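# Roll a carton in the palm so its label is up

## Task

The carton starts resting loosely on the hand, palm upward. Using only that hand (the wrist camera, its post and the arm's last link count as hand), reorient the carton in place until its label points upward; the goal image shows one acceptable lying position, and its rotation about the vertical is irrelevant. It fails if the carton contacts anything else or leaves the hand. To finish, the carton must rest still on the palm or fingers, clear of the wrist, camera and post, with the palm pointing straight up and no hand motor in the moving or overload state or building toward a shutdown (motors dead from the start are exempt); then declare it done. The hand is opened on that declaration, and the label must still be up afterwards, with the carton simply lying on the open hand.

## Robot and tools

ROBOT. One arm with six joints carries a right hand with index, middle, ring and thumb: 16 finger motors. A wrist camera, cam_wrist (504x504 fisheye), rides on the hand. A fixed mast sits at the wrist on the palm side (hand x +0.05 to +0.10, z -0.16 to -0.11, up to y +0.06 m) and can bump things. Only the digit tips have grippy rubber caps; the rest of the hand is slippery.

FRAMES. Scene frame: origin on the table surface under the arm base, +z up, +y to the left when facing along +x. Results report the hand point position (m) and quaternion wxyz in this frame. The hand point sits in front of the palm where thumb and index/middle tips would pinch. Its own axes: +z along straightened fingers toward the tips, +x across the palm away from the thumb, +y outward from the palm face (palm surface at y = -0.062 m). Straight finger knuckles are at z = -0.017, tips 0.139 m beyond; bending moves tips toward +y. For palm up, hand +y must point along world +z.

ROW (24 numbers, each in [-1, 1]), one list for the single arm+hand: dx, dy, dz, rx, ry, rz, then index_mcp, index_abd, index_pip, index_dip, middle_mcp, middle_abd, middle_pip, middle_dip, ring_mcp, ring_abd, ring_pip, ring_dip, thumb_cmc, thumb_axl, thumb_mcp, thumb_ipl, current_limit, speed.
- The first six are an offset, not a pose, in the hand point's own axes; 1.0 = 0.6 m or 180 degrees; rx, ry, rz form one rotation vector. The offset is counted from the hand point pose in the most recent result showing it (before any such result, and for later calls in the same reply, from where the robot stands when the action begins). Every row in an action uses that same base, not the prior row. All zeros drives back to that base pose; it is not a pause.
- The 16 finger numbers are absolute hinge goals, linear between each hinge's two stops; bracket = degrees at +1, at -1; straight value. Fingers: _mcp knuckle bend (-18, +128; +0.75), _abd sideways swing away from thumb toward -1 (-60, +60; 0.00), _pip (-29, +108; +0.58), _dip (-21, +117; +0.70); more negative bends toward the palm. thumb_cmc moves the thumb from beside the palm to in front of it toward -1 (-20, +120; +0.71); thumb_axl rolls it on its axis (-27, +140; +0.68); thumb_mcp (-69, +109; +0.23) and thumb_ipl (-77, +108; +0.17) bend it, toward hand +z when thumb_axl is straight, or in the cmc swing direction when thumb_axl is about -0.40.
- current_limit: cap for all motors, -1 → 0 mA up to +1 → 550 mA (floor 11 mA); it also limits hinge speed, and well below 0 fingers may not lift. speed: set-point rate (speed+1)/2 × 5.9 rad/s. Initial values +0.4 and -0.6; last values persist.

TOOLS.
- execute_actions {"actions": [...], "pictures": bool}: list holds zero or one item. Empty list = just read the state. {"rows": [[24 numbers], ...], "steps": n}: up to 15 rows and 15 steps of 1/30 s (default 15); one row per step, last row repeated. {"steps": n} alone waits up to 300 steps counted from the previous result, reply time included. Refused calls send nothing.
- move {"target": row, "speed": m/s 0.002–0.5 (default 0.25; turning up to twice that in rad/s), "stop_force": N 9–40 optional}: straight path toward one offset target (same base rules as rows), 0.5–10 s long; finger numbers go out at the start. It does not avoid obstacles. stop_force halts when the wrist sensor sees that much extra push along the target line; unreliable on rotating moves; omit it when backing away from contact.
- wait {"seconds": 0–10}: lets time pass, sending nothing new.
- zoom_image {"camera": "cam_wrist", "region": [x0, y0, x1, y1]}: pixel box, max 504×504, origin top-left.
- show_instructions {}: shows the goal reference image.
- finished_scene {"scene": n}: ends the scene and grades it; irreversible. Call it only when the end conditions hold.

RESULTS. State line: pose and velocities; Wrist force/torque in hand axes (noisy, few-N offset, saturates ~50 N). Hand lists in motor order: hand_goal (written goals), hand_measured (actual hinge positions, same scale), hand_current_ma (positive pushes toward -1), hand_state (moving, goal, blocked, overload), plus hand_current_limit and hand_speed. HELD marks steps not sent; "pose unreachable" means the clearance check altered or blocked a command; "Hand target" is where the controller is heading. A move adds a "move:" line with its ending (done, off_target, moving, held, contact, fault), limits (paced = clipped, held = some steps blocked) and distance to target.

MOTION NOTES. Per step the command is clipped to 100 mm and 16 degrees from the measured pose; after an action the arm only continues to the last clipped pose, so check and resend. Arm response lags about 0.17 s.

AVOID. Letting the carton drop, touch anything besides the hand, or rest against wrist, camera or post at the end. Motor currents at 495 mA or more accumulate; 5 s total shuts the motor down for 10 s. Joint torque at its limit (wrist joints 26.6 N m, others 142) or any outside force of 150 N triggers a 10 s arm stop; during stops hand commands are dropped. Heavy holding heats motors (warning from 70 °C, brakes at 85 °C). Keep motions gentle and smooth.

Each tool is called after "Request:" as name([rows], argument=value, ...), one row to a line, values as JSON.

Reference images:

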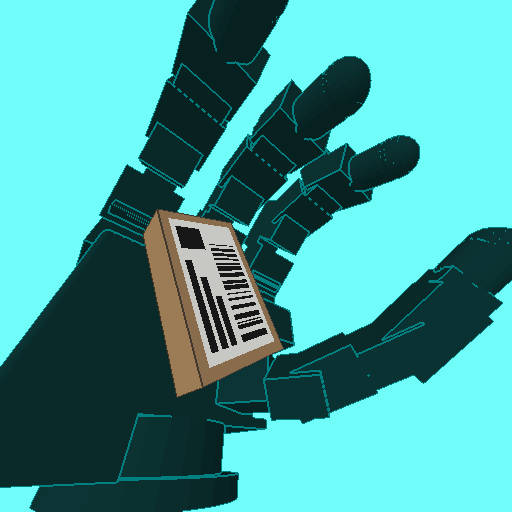

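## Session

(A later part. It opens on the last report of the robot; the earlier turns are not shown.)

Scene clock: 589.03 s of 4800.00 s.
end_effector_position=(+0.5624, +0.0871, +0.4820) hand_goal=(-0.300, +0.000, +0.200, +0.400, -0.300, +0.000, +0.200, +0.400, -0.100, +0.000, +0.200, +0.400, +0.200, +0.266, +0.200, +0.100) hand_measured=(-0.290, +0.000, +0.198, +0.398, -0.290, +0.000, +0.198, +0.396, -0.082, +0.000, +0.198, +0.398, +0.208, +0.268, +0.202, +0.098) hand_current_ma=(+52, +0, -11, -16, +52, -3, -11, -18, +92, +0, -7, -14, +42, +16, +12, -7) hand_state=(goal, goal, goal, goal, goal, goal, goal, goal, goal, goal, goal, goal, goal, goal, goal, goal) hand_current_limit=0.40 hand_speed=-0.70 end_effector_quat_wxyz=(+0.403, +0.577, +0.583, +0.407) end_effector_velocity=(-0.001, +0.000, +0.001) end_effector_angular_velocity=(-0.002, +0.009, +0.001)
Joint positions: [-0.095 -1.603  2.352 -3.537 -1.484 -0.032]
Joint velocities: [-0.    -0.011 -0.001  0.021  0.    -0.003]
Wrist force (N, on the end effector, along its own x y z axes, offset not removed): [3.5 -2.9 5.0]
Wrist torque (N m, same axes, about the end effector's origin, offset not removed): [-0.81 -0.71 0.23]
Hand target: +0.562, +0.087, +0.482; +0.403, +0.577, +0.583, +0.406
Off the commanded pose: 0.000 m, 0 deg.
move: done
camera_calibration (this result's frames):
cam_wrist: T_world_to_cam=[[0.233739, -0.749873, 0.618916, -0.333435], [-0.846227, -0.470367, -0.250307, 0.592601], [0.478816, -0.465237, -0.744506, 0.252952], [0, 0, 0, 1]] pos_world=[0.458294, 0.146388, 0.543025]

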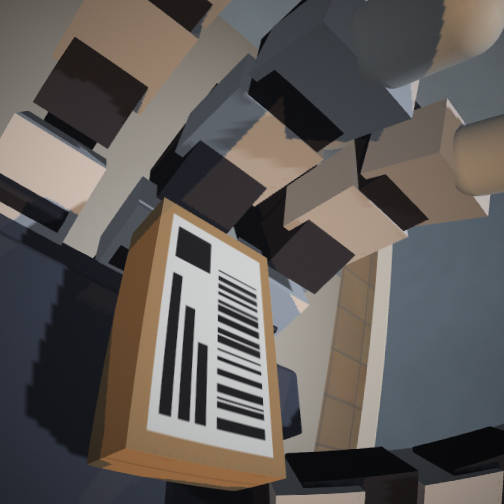

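Request:
move(target=[0,0,0,-0.1123,0,0, -0.2,0,0.2,0.4, -0.2,0,0.2,0.4, -0.1,0,0.2,0.4, 0.2,0.266,0.2,0.1, 0.4,-0.8], speed=0.08)

Request:
move(target=[0,0,0,0,0,0, 0.3,0,0.2,0.4, 0.3,0,0.2,0.4, 0.3,0,0.2,0.4, 0.2,0.266,0.2,0.1, 0.4,-0.7], speed=0.08)

Scene clock: 599.50 s of 4800.00 s.
end_effector_position=(+0.5622, +0.0871, +0.4820) hand_goal=(-0.200, +0.000, +0.200, +0.400, -0.200, +0.000, +0.200, +0.400, -0.100, +0.000, +0.200, +0.400, +0.200, +0.266, +0.200, +0.100) hand_measured=(-0.196, +0.000, +0.198, +0.398, -0.196, +0.000, +0.198, +0.396, -0.084, +0.000, +0.198, +0.398, +0.208, +0.268, +0.202, +0.098) hand_current_ma=(+26, +0, -9, -15, +27, -3, -9, -17, +87, +0, -7, -14, +42, +16, +12, -7) hand_state=(goal, goal, goal, goal, goal, goal, goal, goal, goal, goal, goal, goal, goal, goal, goal, goal) hand_current_limit=0.40 hand_speed=-0.80 end_effector_quat_wxyz=(+0.498, +0.497, +0.502, +0.502) end_effector_velocity=(+0.000, +0.001, +0.000) end_effector_angular_velocity=(+0.000, -0.012, +0.001)
Joint positions: [-0.09  -1.27   2.313 -4.183 -1.482  0.   ]
Joint velocities: [ 0.002  0.011 -0.005 -0.018 -0.001  0.001]
Wrist force (N, on the end effector, along its own x y z axes, offset not removed): [4.2 1.3 2.8]
Wrist torque (N m, same axes, about the end effector's origin, offset not removed): [-0.11 -0.62 0.32]
Hand target: +0.562, +0.087, +0.482; +0.498, +0.497, +0.502, +0.503
Off the commanded pose: 0.000 m, 0 deg.
move: done
camera_calibration (this result's frames):
cam_wrist: T_world_to_cam=[[0.00686731, -0.75238, 0.658694, -0.224796], [-0.707775, -0.468984, -0.528308, 0.64852], [0.706405, -0.462579, -0.535736, 0.0242014], [0, 0, 0, 1]] pos_world=[0.443454, 0.146209, 0.503655]

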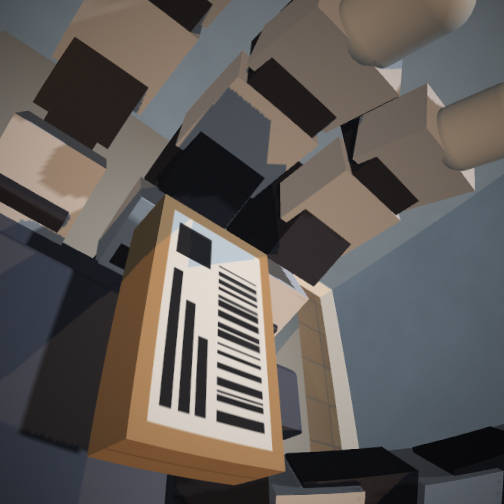

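Scene clock: 600.50 s of 4800.00 s.
end_effector_position=(+0.5622, +0.0871, +0.4820) hand_goal=(+0.300, +0.000, +0.200, +0.400, +0.300, +0.000, +0.200, +0.400, +0.300, +0.000, +0.200, +0.400, +0.200, +0.266, +0.200, +0.100) hand_measured=(+0.308, +0.000, +0.200, +0.398, +0.308, +0.000, +0.200, +0.396, +0.308, +0.000, +0.200, +0.398, +0.208, +0.268, +0.202, +0.098) hand_current_ma=(+40, +0, -4, -13, +40, -3, -4, -16, +47, +0, -4, -13, +42, +16, +12, -7) hand_state=(goal, goal, goal, goal, goal, goal, goal, goal, goal, goal, goal, goal, goal, goal, goal, goal) hand_current_limit=0.40 hand_speed=-0.70 end_effector_quat_wxyz=(+0.498, +0.497, +0.502, +0.502) end_effector_velocity=(-0.000, +0.001, +0.000) end_effector_angular_velocity=(-0.002, -0.001, +0.000)
Joint positions: [-0.09  -1.27   2.313 -4.183 -1.482  0.   ]
Joint velocities: [ 0.001  0.001  0.    -0.002 -0.    -0.002]
Wrist force (N, on the end effector, along its own x y z axes, offset not removed): [0.9 4.1 4.4]
Wrist torque (N m, same axes, about the end effector's origin, offset not removed): [-0.06 -0.08 0.32]
Hand target: +0.562, +0.087, +0.482; +0.498, +0.497, +0.502, +0.502
Off the commanded pose: 0.000 m, 0 deg.
move: done
camera_calibration (this result's frames):
cam_wrist: T_world_to_cam=[[0.00686856, -0.752399, 0.658672, -0.224783], [-0.707779, -0.468966, -0.528318, 0.648524], [0.706401, -0.462565, -0.535753, 0.0242092], [0, 0, 0, 1]] pos_world=[0.443454, 0.146208, 0.503655]

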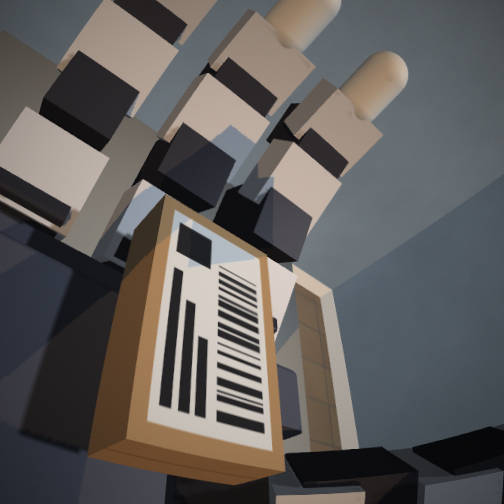

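Request:
finished_scene(scene=1)

The scene is finished: the task was done.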